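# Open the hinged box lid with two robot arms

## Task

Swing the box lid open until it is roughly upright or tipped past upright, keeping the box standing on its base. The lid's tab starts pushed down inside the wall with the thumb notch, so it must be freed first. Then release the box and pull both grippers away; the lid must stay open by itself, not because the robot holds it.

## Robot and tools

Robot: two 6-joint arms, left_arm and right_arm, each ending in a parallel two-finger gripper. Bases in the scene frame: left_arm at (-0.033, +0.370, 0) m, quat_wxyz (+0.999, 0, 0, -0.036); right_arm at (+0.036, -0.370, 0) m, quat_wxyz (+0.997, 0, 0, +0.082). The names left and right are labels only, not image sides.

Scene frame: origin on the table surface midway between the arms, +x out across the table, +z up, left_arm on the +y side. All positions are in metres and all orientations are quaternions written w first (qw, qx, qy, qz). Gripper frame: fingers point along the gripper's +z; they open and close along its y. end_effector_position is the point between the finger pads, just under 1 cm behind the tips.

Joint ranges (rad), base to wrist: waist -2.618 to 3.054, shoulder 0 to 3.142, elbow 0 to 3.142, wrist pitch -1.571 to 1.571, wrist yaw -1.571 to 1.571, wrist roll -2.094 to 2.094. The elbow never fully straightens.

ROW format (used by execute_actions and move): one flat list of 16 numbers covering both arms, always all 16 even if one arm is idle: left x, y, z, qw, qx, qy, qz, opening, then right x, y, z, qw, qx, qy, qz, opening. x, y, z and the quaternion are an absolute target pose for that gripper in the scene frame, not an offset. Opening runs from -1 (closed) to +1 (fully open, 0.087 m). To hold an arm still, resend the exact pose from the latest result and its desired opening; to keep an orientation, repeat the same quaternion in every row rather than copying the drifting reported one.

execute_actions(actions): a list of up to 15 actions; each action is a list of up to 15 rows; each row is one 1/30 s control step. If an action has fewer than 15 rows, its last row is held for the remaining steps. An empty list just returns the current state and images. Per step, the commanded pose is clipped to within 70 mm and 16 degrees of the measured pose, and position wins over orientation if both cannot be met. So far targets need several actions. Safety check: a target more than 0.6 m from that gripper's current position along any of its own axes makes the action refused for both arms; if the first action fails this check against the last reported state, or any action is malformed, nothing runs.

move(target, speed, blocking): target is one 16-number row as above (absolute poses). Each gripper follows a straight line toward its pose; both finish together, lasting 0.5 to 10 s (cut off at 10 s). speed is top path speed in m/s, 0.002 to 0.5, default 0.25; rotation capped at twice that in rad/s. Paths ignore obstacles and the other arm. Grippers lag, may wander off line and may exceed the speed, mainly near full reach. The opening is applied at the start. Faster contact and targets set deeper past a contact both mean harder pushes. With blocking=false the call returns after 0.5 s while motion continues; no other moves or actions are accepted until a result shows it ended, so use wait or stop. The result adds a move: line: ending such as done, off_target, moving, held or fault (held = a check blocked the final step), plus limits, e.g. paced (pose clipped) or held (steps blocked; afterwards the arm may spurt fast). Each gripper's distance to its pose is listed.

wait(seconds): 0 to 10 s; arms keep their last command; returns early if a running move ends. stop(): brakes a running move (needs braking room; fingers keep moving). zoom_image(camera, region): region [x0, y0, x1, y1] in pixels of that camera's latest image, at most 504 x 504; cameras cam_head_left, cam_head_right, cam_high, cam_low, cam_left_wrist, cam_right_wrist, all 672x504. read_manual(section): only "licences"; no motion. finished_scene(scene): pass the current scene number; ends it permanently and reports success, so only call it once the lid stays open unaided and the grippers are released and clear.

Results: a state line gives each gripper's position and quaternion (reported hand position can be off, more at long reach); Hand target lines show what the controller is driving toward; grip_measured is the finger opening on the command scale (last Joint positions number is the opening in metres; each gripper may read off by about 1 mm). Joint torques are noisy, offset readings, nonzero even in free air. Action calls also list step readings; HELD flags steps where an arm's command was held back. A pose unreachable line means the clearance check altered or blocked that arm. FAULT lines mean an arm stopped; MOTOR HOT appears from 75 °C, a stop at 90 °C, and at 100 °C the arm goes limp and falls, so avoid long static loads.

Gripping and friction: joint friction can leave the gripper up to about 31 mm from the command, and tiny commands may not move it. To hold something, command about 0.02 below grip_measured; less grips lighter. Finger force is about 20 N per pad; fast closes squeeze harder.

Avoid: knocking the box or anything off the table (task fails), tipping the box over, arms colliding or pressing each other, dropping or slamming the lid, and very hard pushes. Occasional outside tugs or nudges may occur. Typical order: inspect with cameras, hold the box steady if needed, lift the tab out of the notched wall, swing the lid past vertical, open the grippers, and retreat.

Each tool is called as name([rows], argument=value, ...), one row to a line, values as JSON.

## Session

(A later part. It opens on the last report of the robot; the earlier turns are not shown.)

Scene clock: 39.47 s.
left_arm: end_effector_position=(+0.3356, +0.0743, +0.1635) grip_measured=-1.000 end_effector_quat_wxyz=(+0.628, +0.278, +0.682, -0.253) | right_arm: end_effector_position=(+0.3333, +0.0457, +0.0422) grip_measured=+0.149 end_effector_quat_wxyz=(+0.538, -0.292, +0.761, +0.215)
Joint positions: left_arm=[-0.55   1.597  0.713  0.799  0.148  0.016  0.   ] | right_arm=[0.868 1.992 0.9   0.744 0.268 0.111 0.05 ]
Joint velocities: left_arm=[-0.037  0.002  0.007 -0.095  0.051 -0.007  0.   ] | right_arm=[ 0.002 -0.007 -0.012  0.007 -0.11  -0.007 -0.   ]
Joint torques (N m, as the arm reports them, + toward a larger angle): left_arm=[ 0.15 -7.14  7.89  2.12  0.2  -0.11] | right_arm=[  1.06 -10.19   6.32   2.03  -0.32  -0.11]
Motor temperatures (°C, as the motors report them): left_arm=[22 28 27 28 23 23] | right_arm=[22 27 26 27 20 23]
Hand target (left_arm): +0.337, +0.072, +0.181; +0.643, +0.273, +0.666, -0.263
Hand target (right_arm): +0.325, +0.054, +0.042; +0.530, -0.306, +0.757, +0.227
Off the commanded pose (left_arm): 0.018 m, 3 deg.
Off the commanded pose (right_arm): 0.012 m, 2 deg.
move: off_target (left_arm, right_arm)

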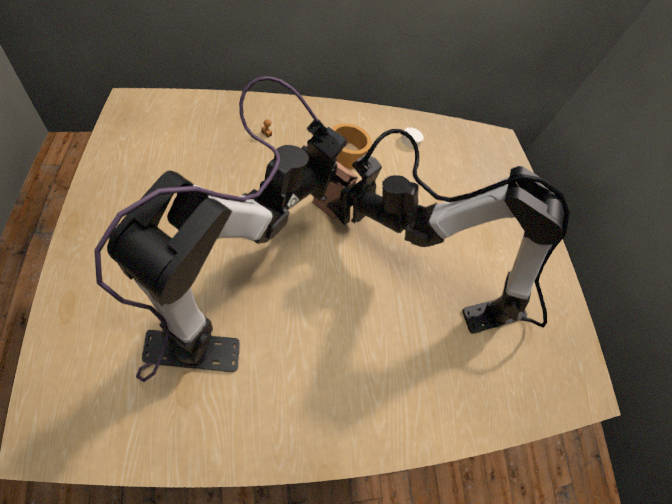

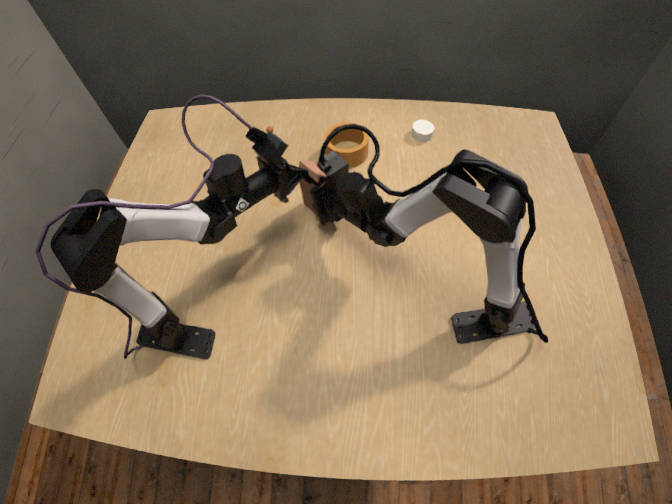

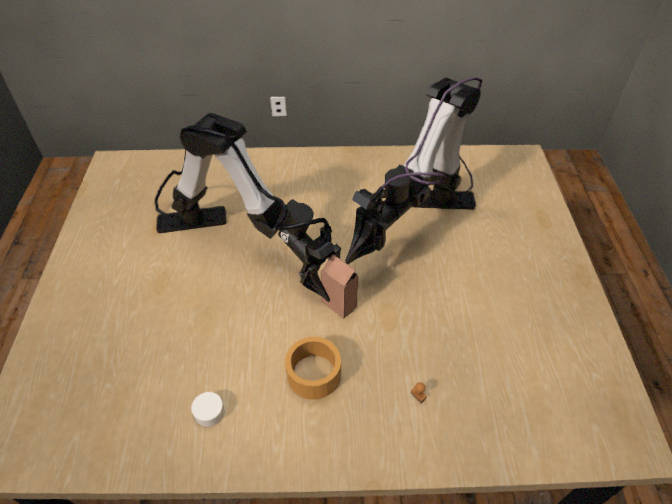

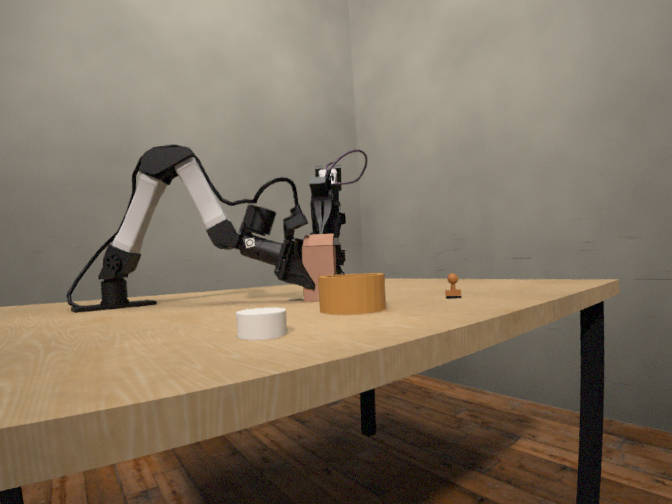

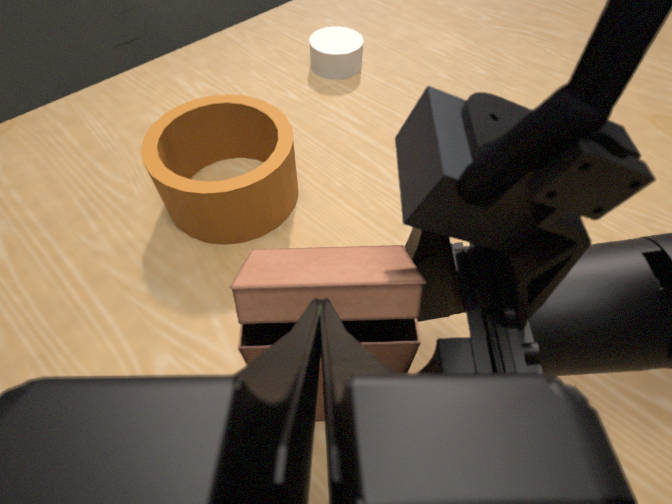

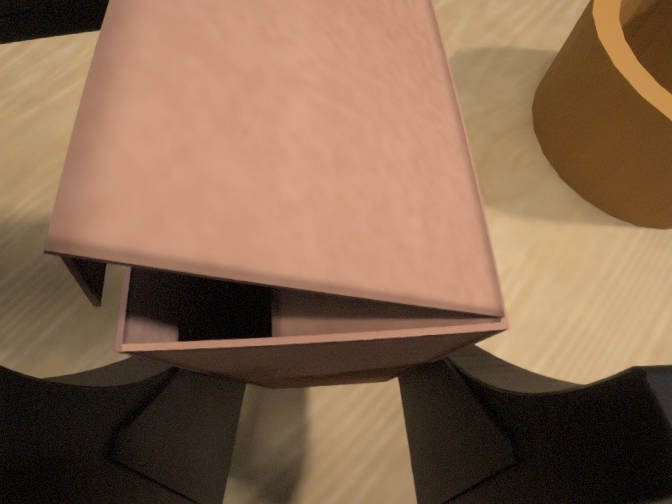

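move(target=[0.3356,0.0743,0.1635,0.628,0.278,0.682,-0.253,-1, 0.352,0.032,0.0415,0.530,-0.306,0.757,0.227,0.04], speed=0.025)

move(target=[0.328,0.080,0.131,0.580,0.294,0.722,-0.237,-1, 0.352,0.032,0.0415,0.530,-0.306,0.757,0.227,0.04], speed=0.03)

Scene clock: 40.87 s.
left_arm: end_effector_position=(+0.3356, +0.0743, +0.1638) grip_measured=-1.000 end_effector_quat_wxyz=(+0.628, +0.278, +0.681, -0.253) | right_arm: end_effector_position=(+0.3508, +0.0354, +0.0414) grip_measured=+0.149 end_effector_quat_wxyz=(+0.529, -0.303, +0.759, +0.228)
Joint positions: left_arm=[-0.55   1.597  0.713  0.8    0.148  0.016  0.   ] | right_arm=[0.795 1.992 0.9   0.746 0.161 0.084 0.05 ]
Joint velocities: left_arm=[ 0.002  0.002 -0.002 -0.037 -0.051 -0.081  0.   ] | right_arm=[-0.002 -0.002  0.012  0.022  0.022 -0.051  0.   ]
Joint torques (N m, as the arm reports them, + toward a larger angle): left_arm=[-0.08 -5.99  7.2   1.91  0.09 -0.03] | right_arm=[ -0.51 -10.91   5.09   2.18  -0.09  -0.14]
Motor temperatures (°C, as the motors report them): left_arm=[22 28 27 28 23 23] | right_arm=[22 27 26 27 20 23]
Hand target (left_arm): +0.336, +0.074, +0.164; +0.628, +0.278, +0.682, -0.253
Hand target (right_arm): +0.352, +0.032, +0.041; +0.530, -0.306, +0.758, +0.227
Off the commanded pose (left_arm): 0.000 m, 0 deg.
Off the commanded pose (right_arm): 0.004 m, 0 deg.
move: done

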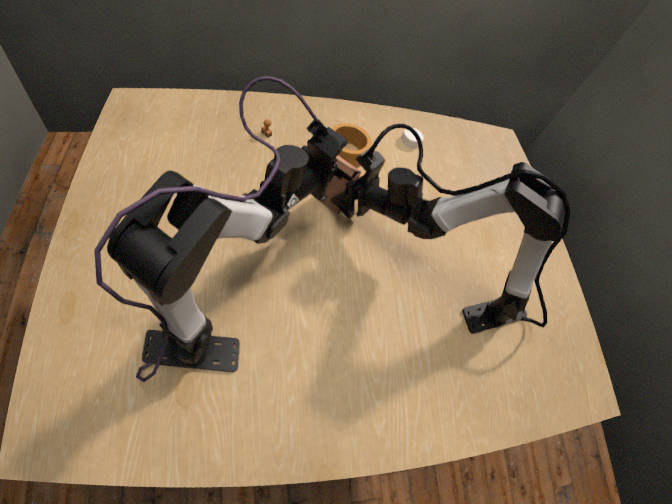

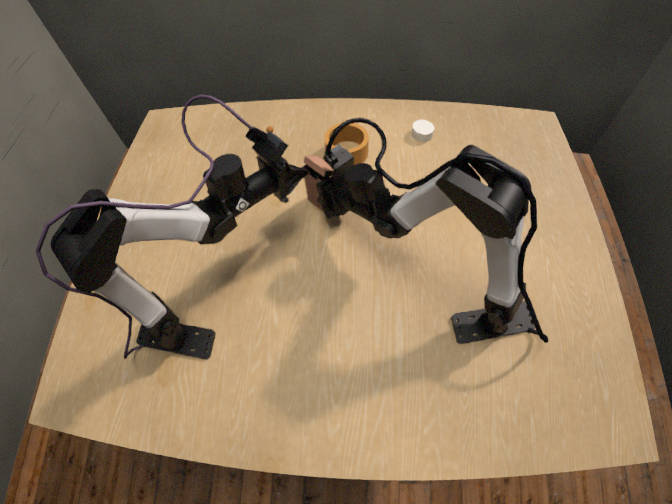

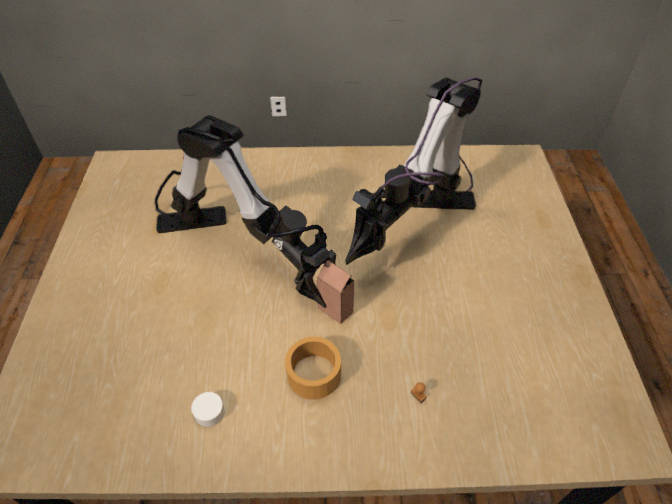

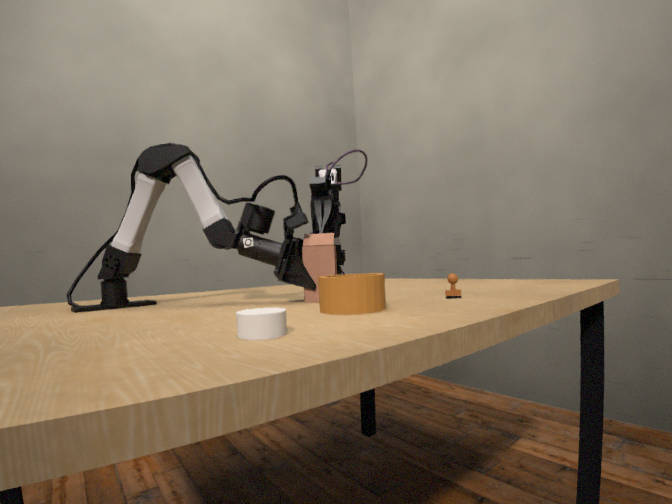

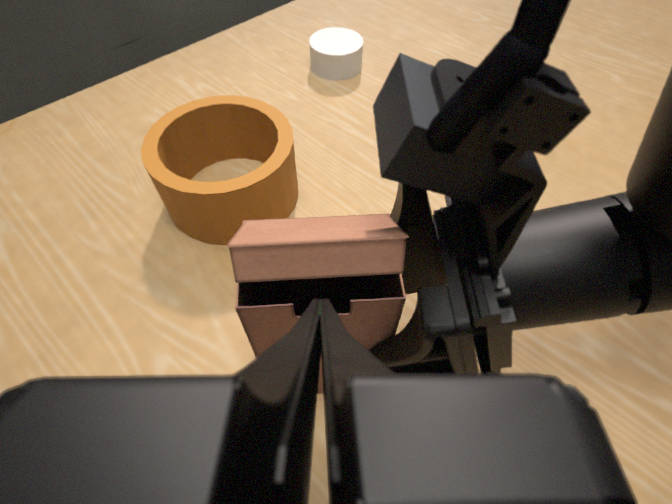

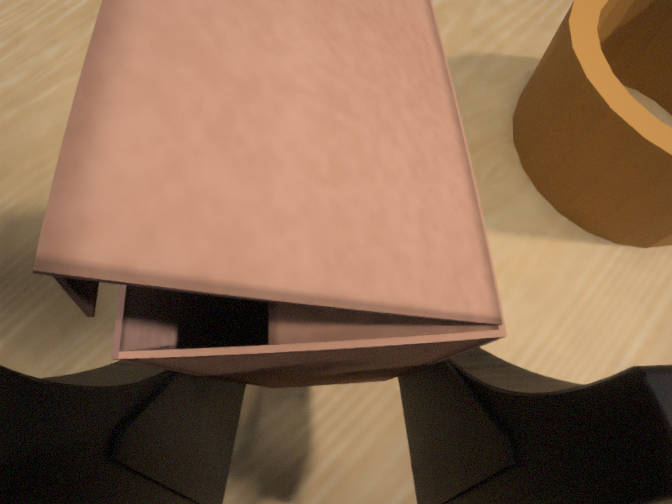

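Scene clock: 43.37 s.
left_arm: end_effector_position=(+0.3277, +0.0802, +0.1333) grip_measured=-1.000 end_effector_quat_wxyz=(+0.582, +0.289, +0.721, -0.240) | right_arm: end_effector_position=(+0.3508, +0.0354, +0.0414) grip_measured=+0.149 end_effector_quat_wxyz=(+0.530, -0.304, +0.758, +0.228)
Joint positions: left_arm=[-0.55   1.597  0.713  0.672  0.148  0.021  0.   ] | right_arm=[0.795 1.992 0.9   0.746 0.16  0.082 0.05 ]
Joint velocities: left_arm=[ 0.017 -0.002 -0.002  0.007 -0.022 -0.007  0.   ] | right_arm=[-0.002  0.012 -0.002  0.037  0.022  0.081 -0.001]
Joint torques (N m, as the arm reports them, + toward a larger angle): left_arm=[-0.19 -5.61  7.46  1.9   0.1   0.04] | right_arm=[ -0.51 -10.8    4.96   2.2   -0.11  -0.16]
Motor temperatures (°C, as the motors report them): left_arm=[22 28 27 28 23 23] | right_arm=[22 28 26 27 20 23]
Hand target (left_arm): +0.328, +0.080, +0.131; +0.580, +0.293, +0.722, -0.237
Hand target (right_arm): +0.352, +0.032, +0.041; +0.530, -0.306, +0.757, +0.227
Off the commanded pose (left_arm): 0.002 m, 1 deg.
Off the commanded pose (right_arm): 0.004 m, 0 deg.
move: done

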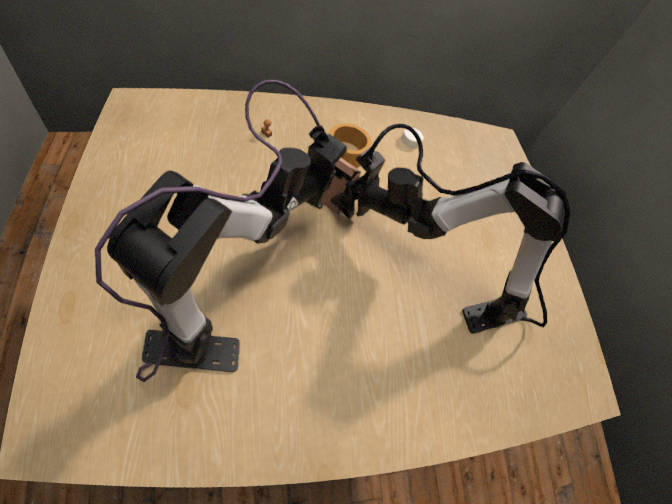

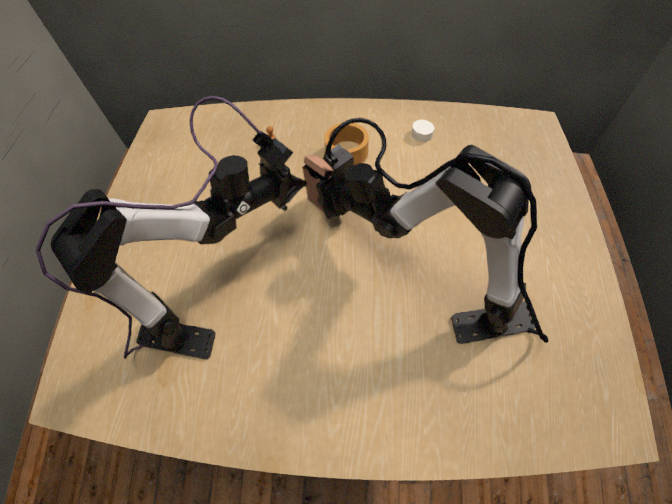

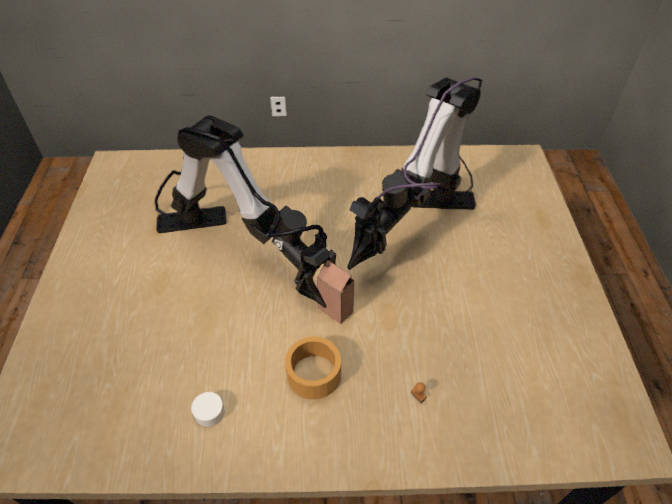

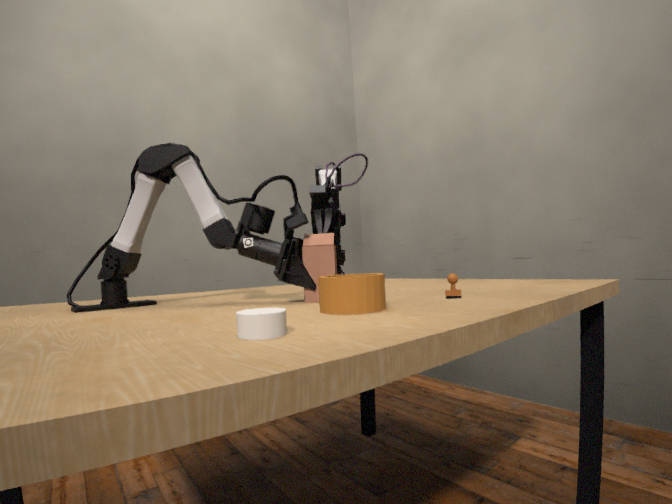

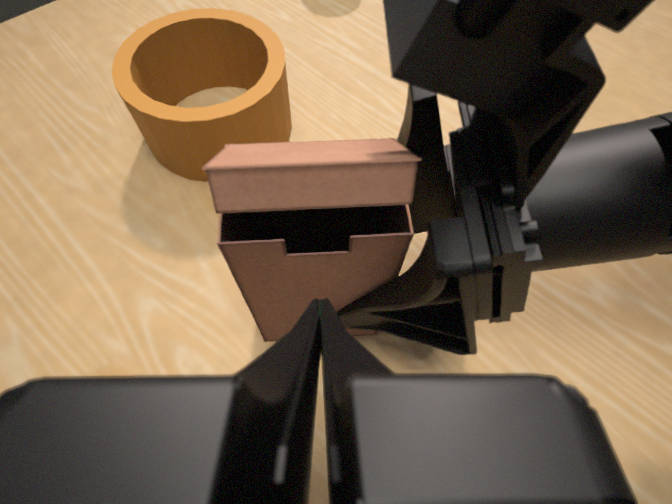

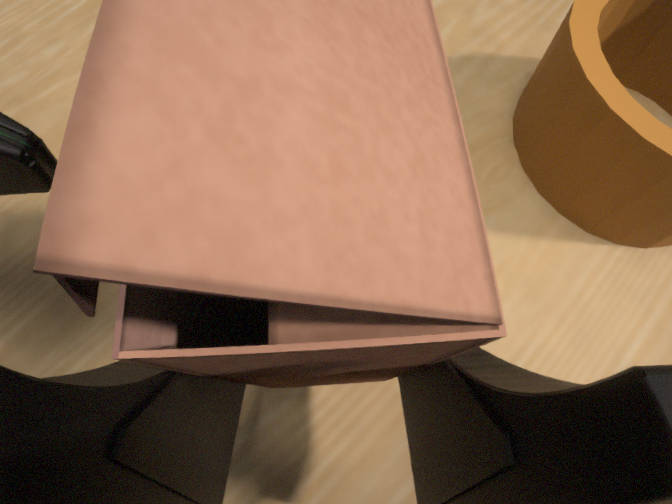

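execute_actions(actions=[])

move(target=[0.328,0.080,0.131,0.580,0.294,0.722,-0.237,-1,0.324,0.055,0.0415,0.530,-0.306,0.757,0.227,0.04], speed=0.02)

Scene clock: 43.70 s.
left_arm: end_effector_position=(+0.3277, +0.0803, +0.1330) grip_measured=-1.000 end_effector_quat_wxyz=(+0.581, +0.289, +0.722, -0.240) | right_arm: end_effector_position=(+0.3508, +0.0354, +0.0414) grip_measured=+0.149 end_effector_quat_wxyz=(+0.530, -0.304, +0.758, +0.228)
Joint positions: left_arm=[-0.55   1.597  0.713  0.671  0.148  0.021  0.   ] | right_arm=[0.795 1.992 0.9   0.746 0.16  0.082 0.05 ]
Joint velocities: left_arm=[-0.012  0.007  0.002 -0.007 -0.022  0.007  0.   ] | right_arm=[-0.017 -0.022 -0.002 -0.037  0.037 -0.051  0.001]
Joint torques (N m, as the arm reports them, + toward a larger angle): left_arm=[-0.19 -5.59  7.45  1.89  0.1   0.04] | right_arm=[ -0.45 -10.78   4.98   2.21  -0.11  -0.17]
Motor temperatures (°C, as the motors report them): left_arm=[22 28 27 28 23 23] | right_arm=[22 28 26 27 20 23]
Hand target (left_arm): +0.328, +0.080, +0.131; +0.580, +0.293, +0.722, -0.237
Hand target (right_arm): +0.352, +0.032, +0.041; +0.530, -0.306, +0.757, +0.227
Off the commanded pose (left_arm): 0.002 m, 1 deg.
Off the commanded pose (right_arm): 0.004 m, 0 deg.

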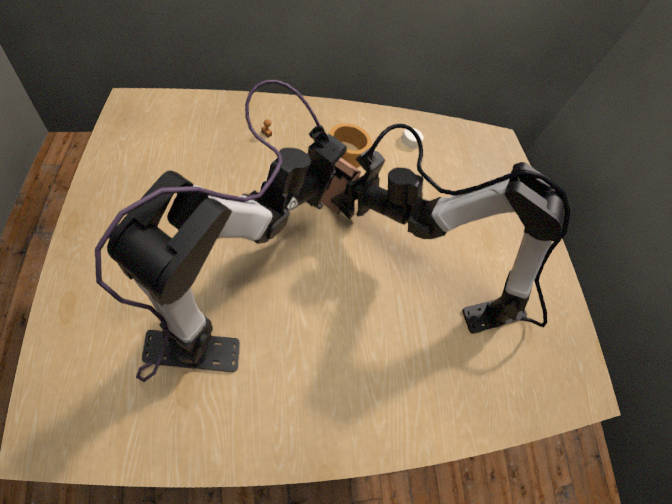

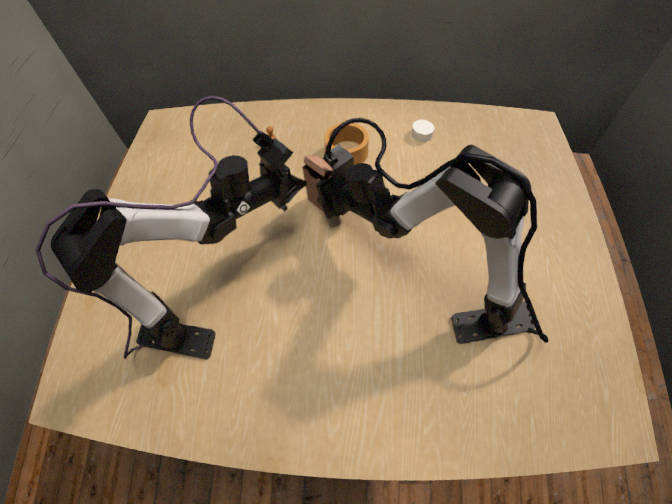

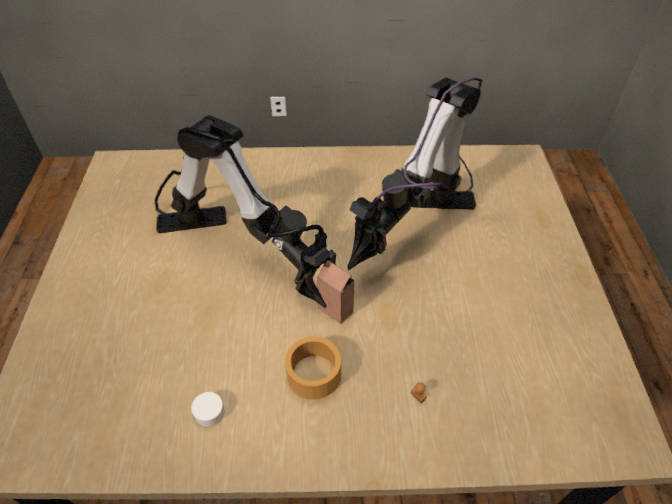

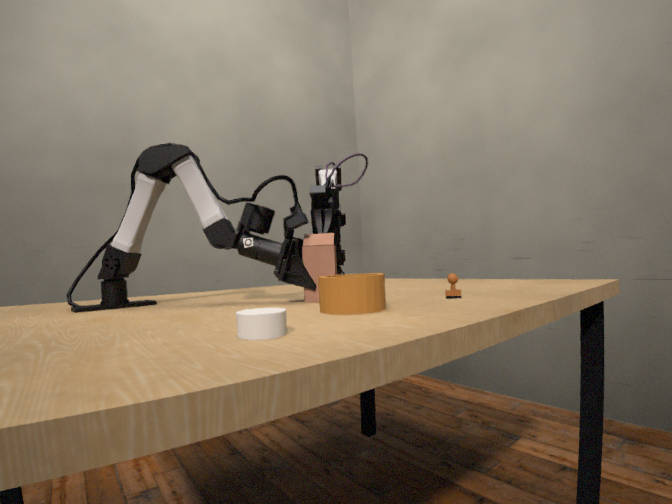

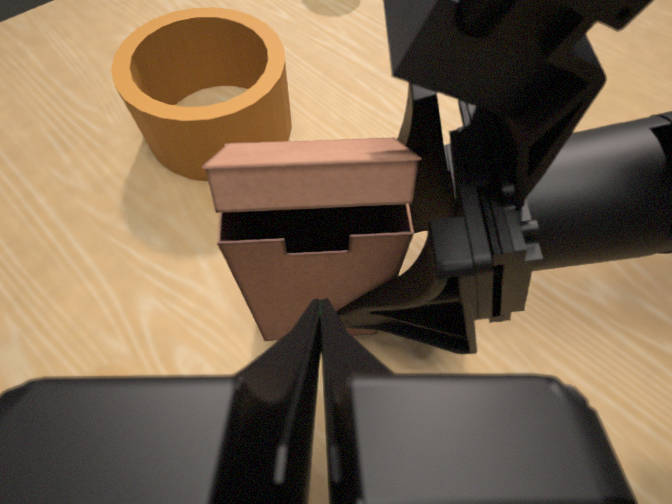

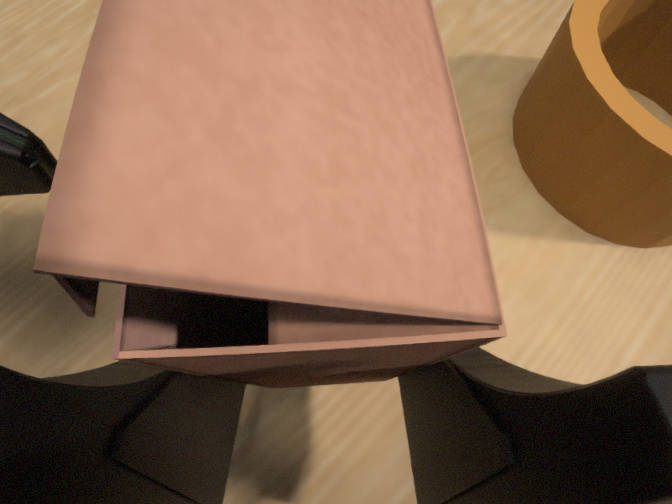

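Scene clock: 45.60 s.
left_arm: end_effector_position=(+0.3276, +0.0803, +0.1328) grip_measured=-1.000 end_effector_quat_wxyz=(+0.581, +0.290, +0.722, -0.240) | right_arm: end_effector_position=(+0.3302, +0.0484, +0.0421) grip_measured=+0.149 end_effector_quat_wxyz=(+0.535, -0.301, +0.758, +0.220)
Joint positions: left_arm=[-0.55   1.597  0.713  0.671  0.148  0.021  0.   ] | right_arm=[0.872 1.992 0.9   0.745 0.252 0.102 0.05 ]
Joint velocities: left_arm=[-0.002 -0.007  0.002  0.051 -0.022 -0.022  0.   ] | right_arm=[-0.002  0.007 -0.012 -0.066  0.022  0.007 -0.   ]
Joint torques (N m, as the arm reports them, + toward a larger angle): left_arm=[-0.14 -5.64  7.42  1.9   0.11  0.05] | right_arm=[  1.06 -10.12   6.45   2.02  -0.1    0.  ]
Motor temperatures (°C, as the motors report them): left_arm=[22 28 27 28 23 23] | right_arm=[22 28 26 27 20 23]
Hand target (left_arm): +0.328, +0.080, +0.131; +0.580, +0.294, +0.722, -0.237
Hand target (right_arm): +0.324, +0.055, +0.042; +0.531, -0.306, +0.757, +0.227
Off the commanded pose (left_arm): 0.002 m, 1 deg.
Off the commanded pose (right_arm): 0.009 m, 1 deg.
move: done

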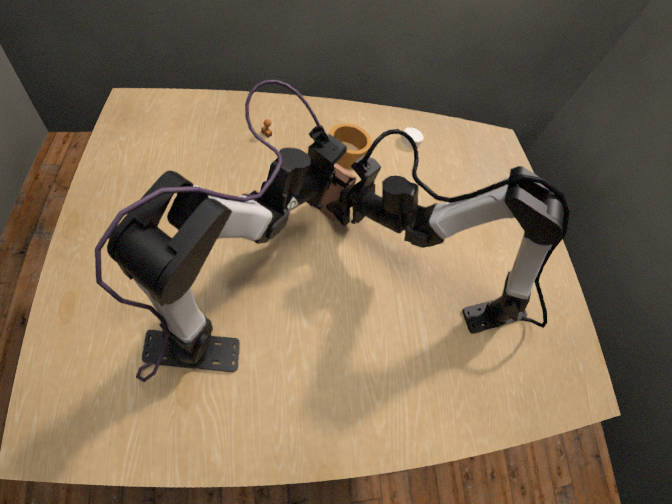

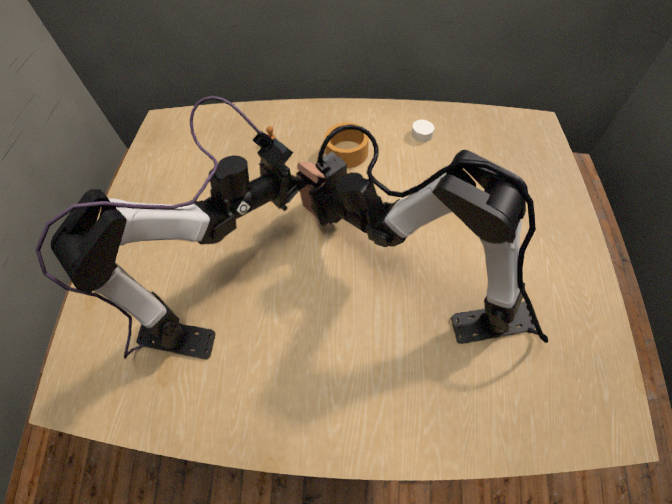

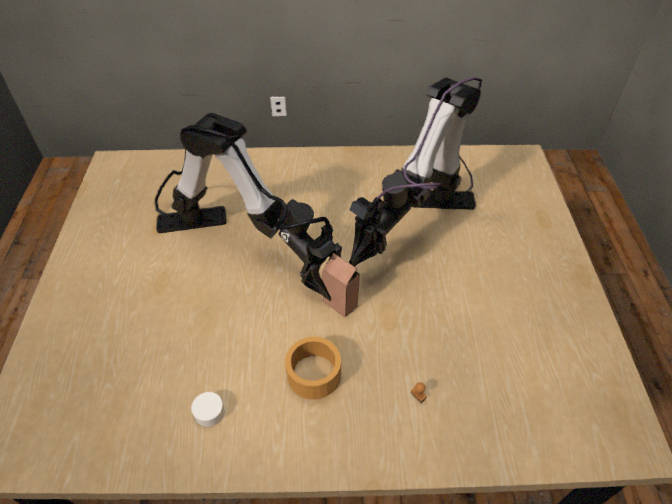

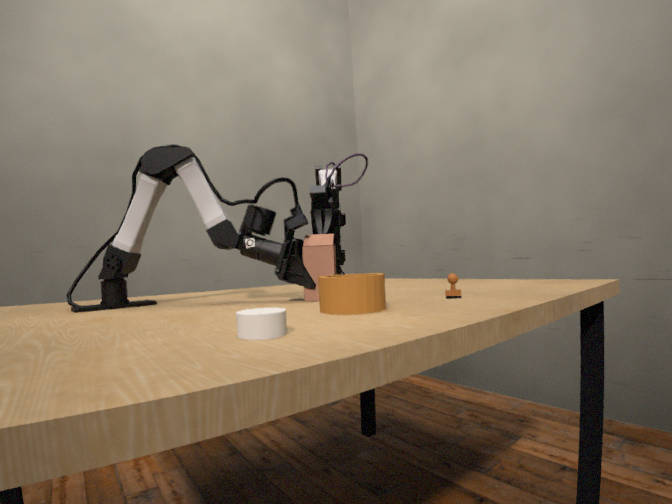

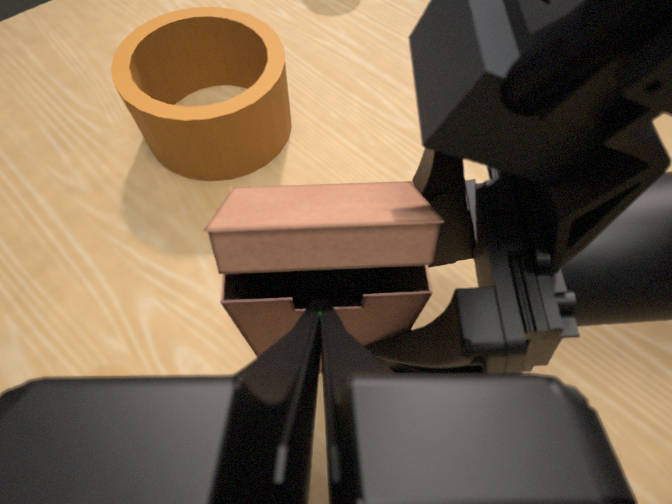

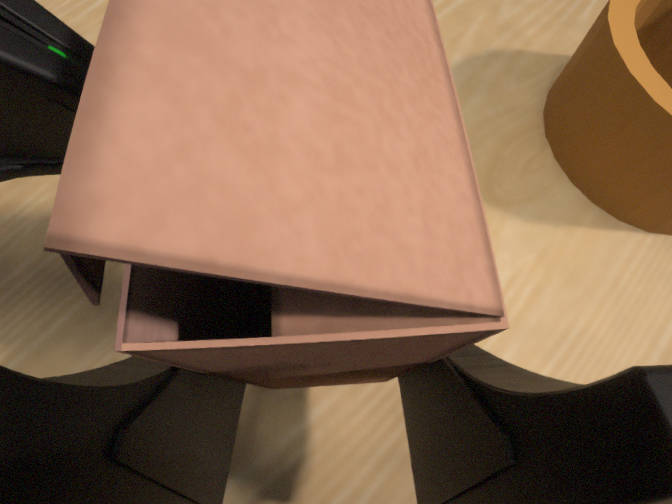

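move(target=[0.328,0.080,0.131,0.580,0.294,0.722,-0.237,-1,0.314,0.0615,0.0415,0.530,-0.306,0.757,0.227,0.04], speed=0.02)

move(target=[0.333,0.075,0.165,0.622,0.278,0.686,-0.254,-1,0.314,0.0615,0.0415,0.530,-0.306,0.757,0.227,0.04], speed=0.02)

Scene clock: 46.97 s.
left_arm: end_effector_position=(+0.3275, +0.0803, +0.1328) grip_measured=-1.000 end_effector_quat_wxyz=(+0.581, +0.290, +0.722, -0.240) | right_arm: end_effector_position=(+0.3278, +0.0480, +0.0425) grip_measured=+0.146 end_effector_quat_wxyz=(+0.542, -0.287, +0.762, +0.208)
Joint positions: left_arm=[-0.55   1.597  0.713  0.67   0.148  0.021  0.   ] | right_arm=[0.894 1.992 0.9   0.742 0.311 0.118 0.05 ]
Joint velocities: left_arm=[ 0.002  0.002 -0.002 -0.022 -0.007  0.022  0.   ] | right_arm=[ 0.002  0.007 -0.012 -0.037  0.007  0.007 -0.001]
Joint torques (N m, as the arm reports them, + toward a larger angle): left_arm=[-0.13 -5.64  7.42  1.9   0.1   0.05] | right_arm=[ 1.89 -9.99  6.72  1.99 -0.41 -0.11]
Motor temperatures (°C, as the motors report them): left_arm=[22 28 28 28 23 23] | right_arm=[22 28 26 27 20 23]
Hand target (left_arm): +0.328, +0.080, +0.131; +0.580, +0.294, +0.722, -0.237
Hand target (right_arm): +0.314, +0.061, +0.042; +0.531, -0.306, +0.757, +0.227
Off the commanded pose (left_arm): 0.002 m, 1 deg.
Off the commanded pose (right_arm): 0.019 m, 3 deg.
move: off_target (right_arm)

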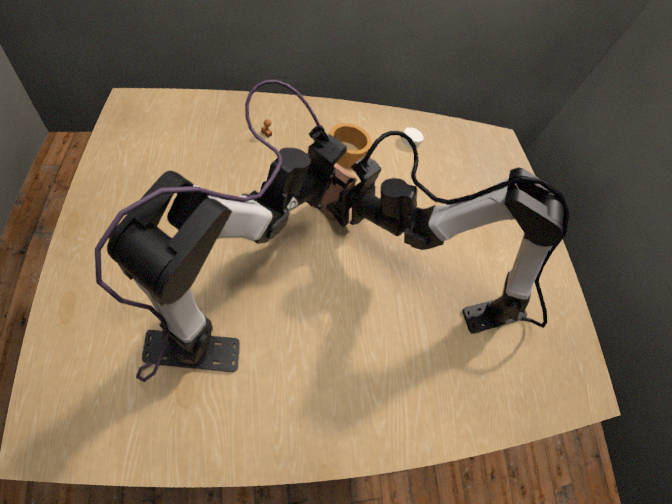

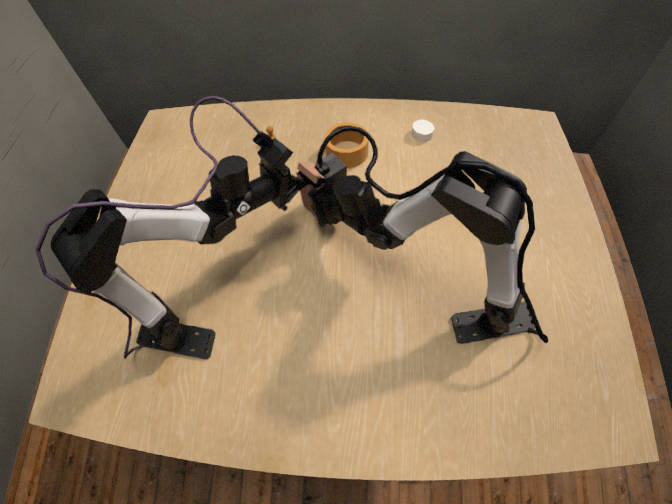

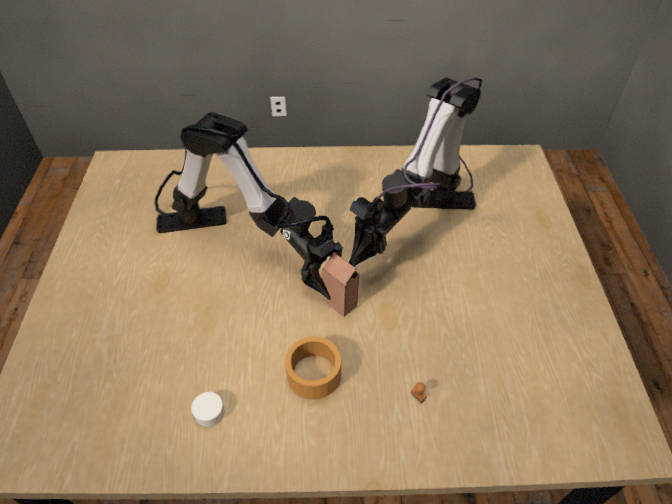

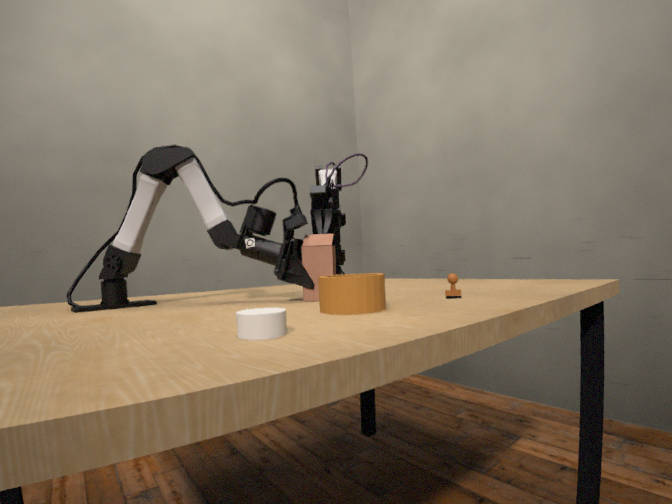

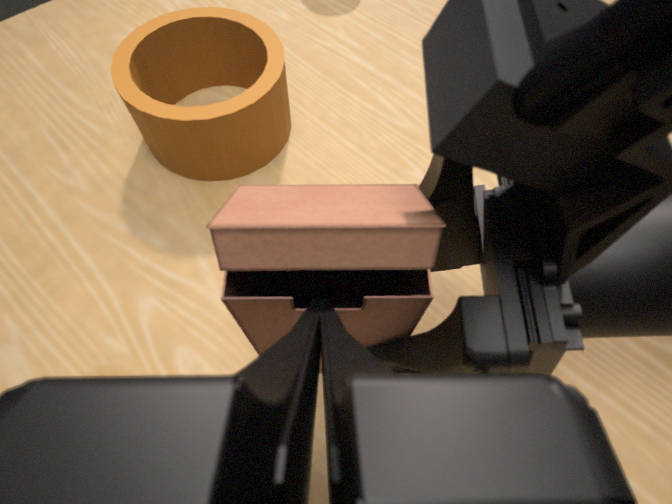

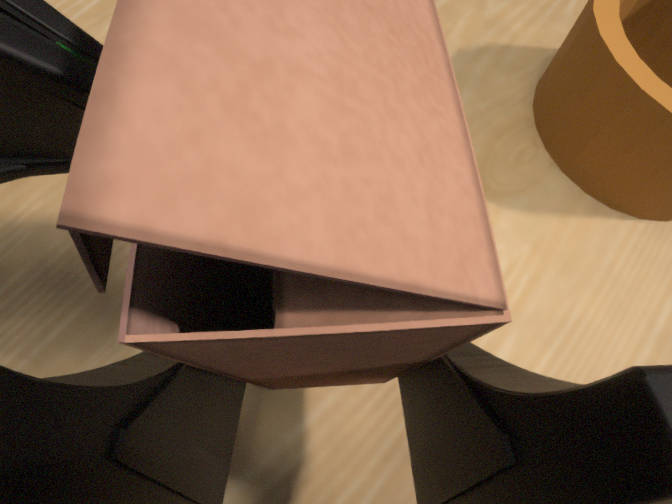

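Scene clock: 50.07 s.
left_arm: end_effector_position=(+0.3322, +0.0768, +0.1490) grip_measured=-1.000 end_effector_quat_wxyz=(+0.606, +0.285, +0.700, -0.247) | right_arm: end_effector_position=(+0.3205, +0.0535, +0.0420) grip_measured=+0.146 end_effector_quat_wxyz=(+0.537, -0.296, +0.760, +0.218)
Joint positions: left_arm=[-0.55   1.597  0.713  0.739  0.148  0.021  0.   ] | right_arm=[0.906 1.992 0.9   0.741 0.294 0.119 0.05 ]
Joint velocities: left_arm=[ 0.002 -0.002  0.007 -0.022  0.022 -0.095  0.   ] | right_arm=[-0.007 -0.007  0.002 -0.095 -0.022 -0.037  0.   ]
Joint torques (N m, as the arm reports them, + toward a larger angle): left_arm=[-0.11 -7.35  7.42  2.14  0.12 -0.1 ] | right_arm=[ 0.97 -9.92  6.86  1.99 -0.2  -0.04]
Motor temperatures (°C, as the motors report them): left_arm=[22 28 28 29 23 23] | right_arm=[22 28 26 27 20 23]
Hand target (left_arm): +0.333, +0.075, +0.165; +0.622, +0.279, +0.686, -0.254
Hand target (right_arm): +0.314, +0.061, +0.042; +0.531, -0.306, +0.757, +0.227
Off the commanded pose (left_arm): 0.016 m, 3 deg.
Off the commanded pose (right_arm): 0.010 m, 2 deg.
move: off_target (left_arm)

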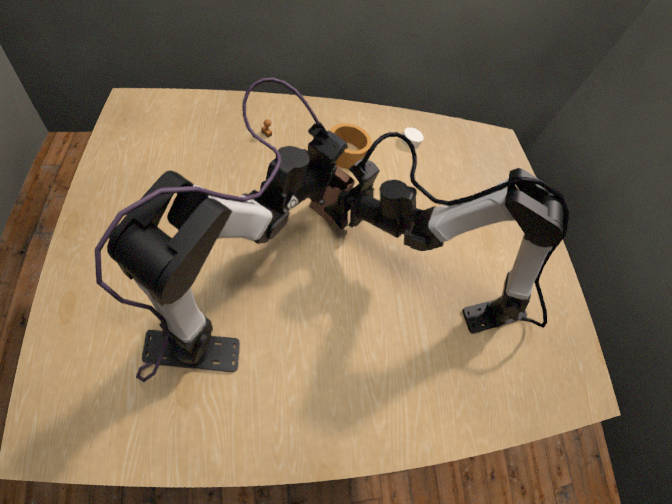

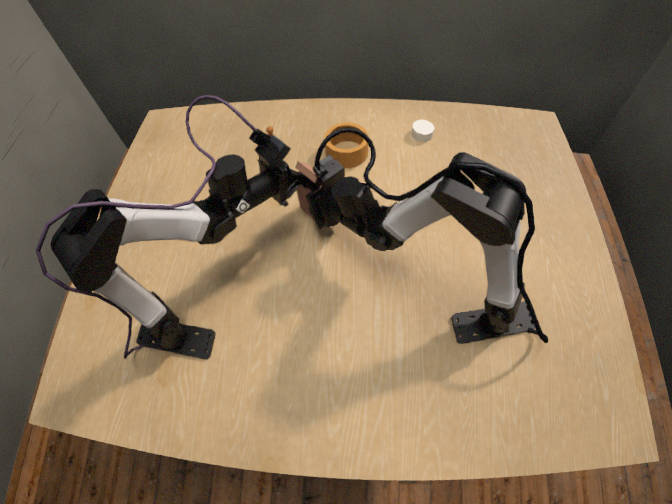

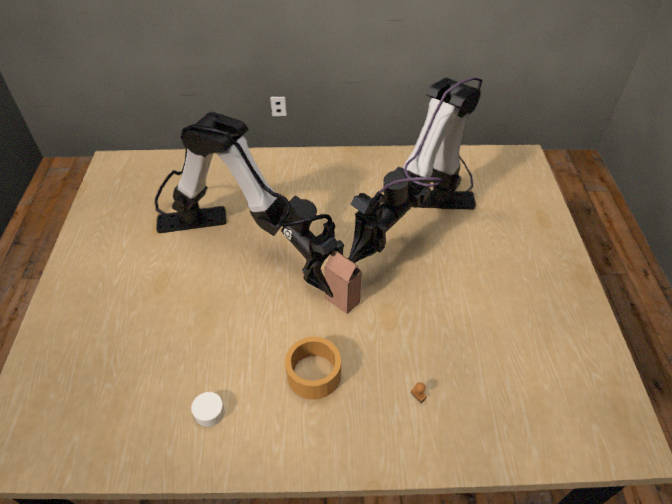

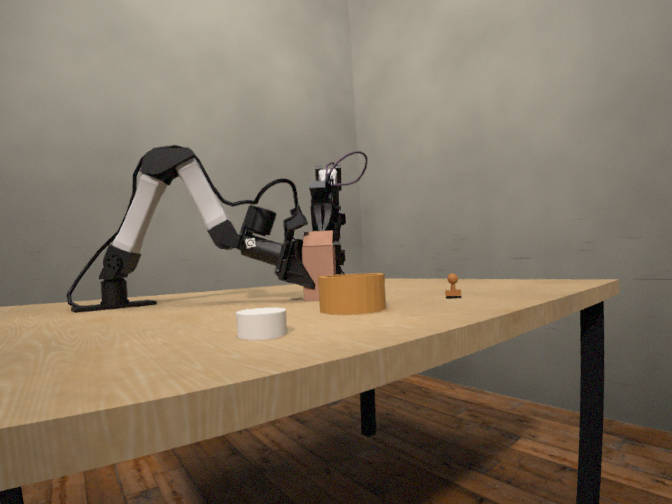

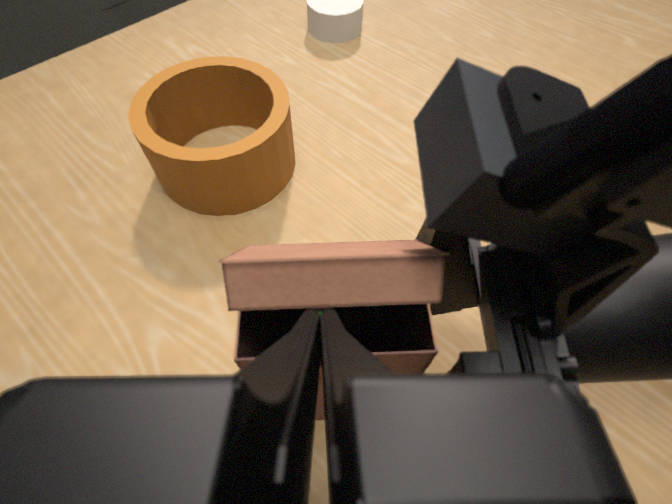

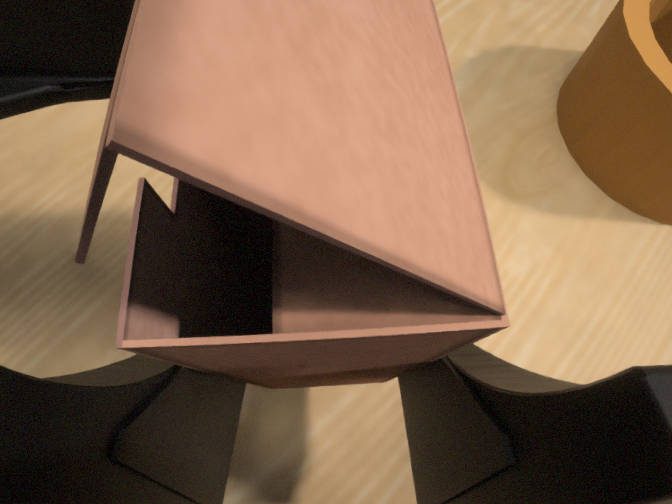

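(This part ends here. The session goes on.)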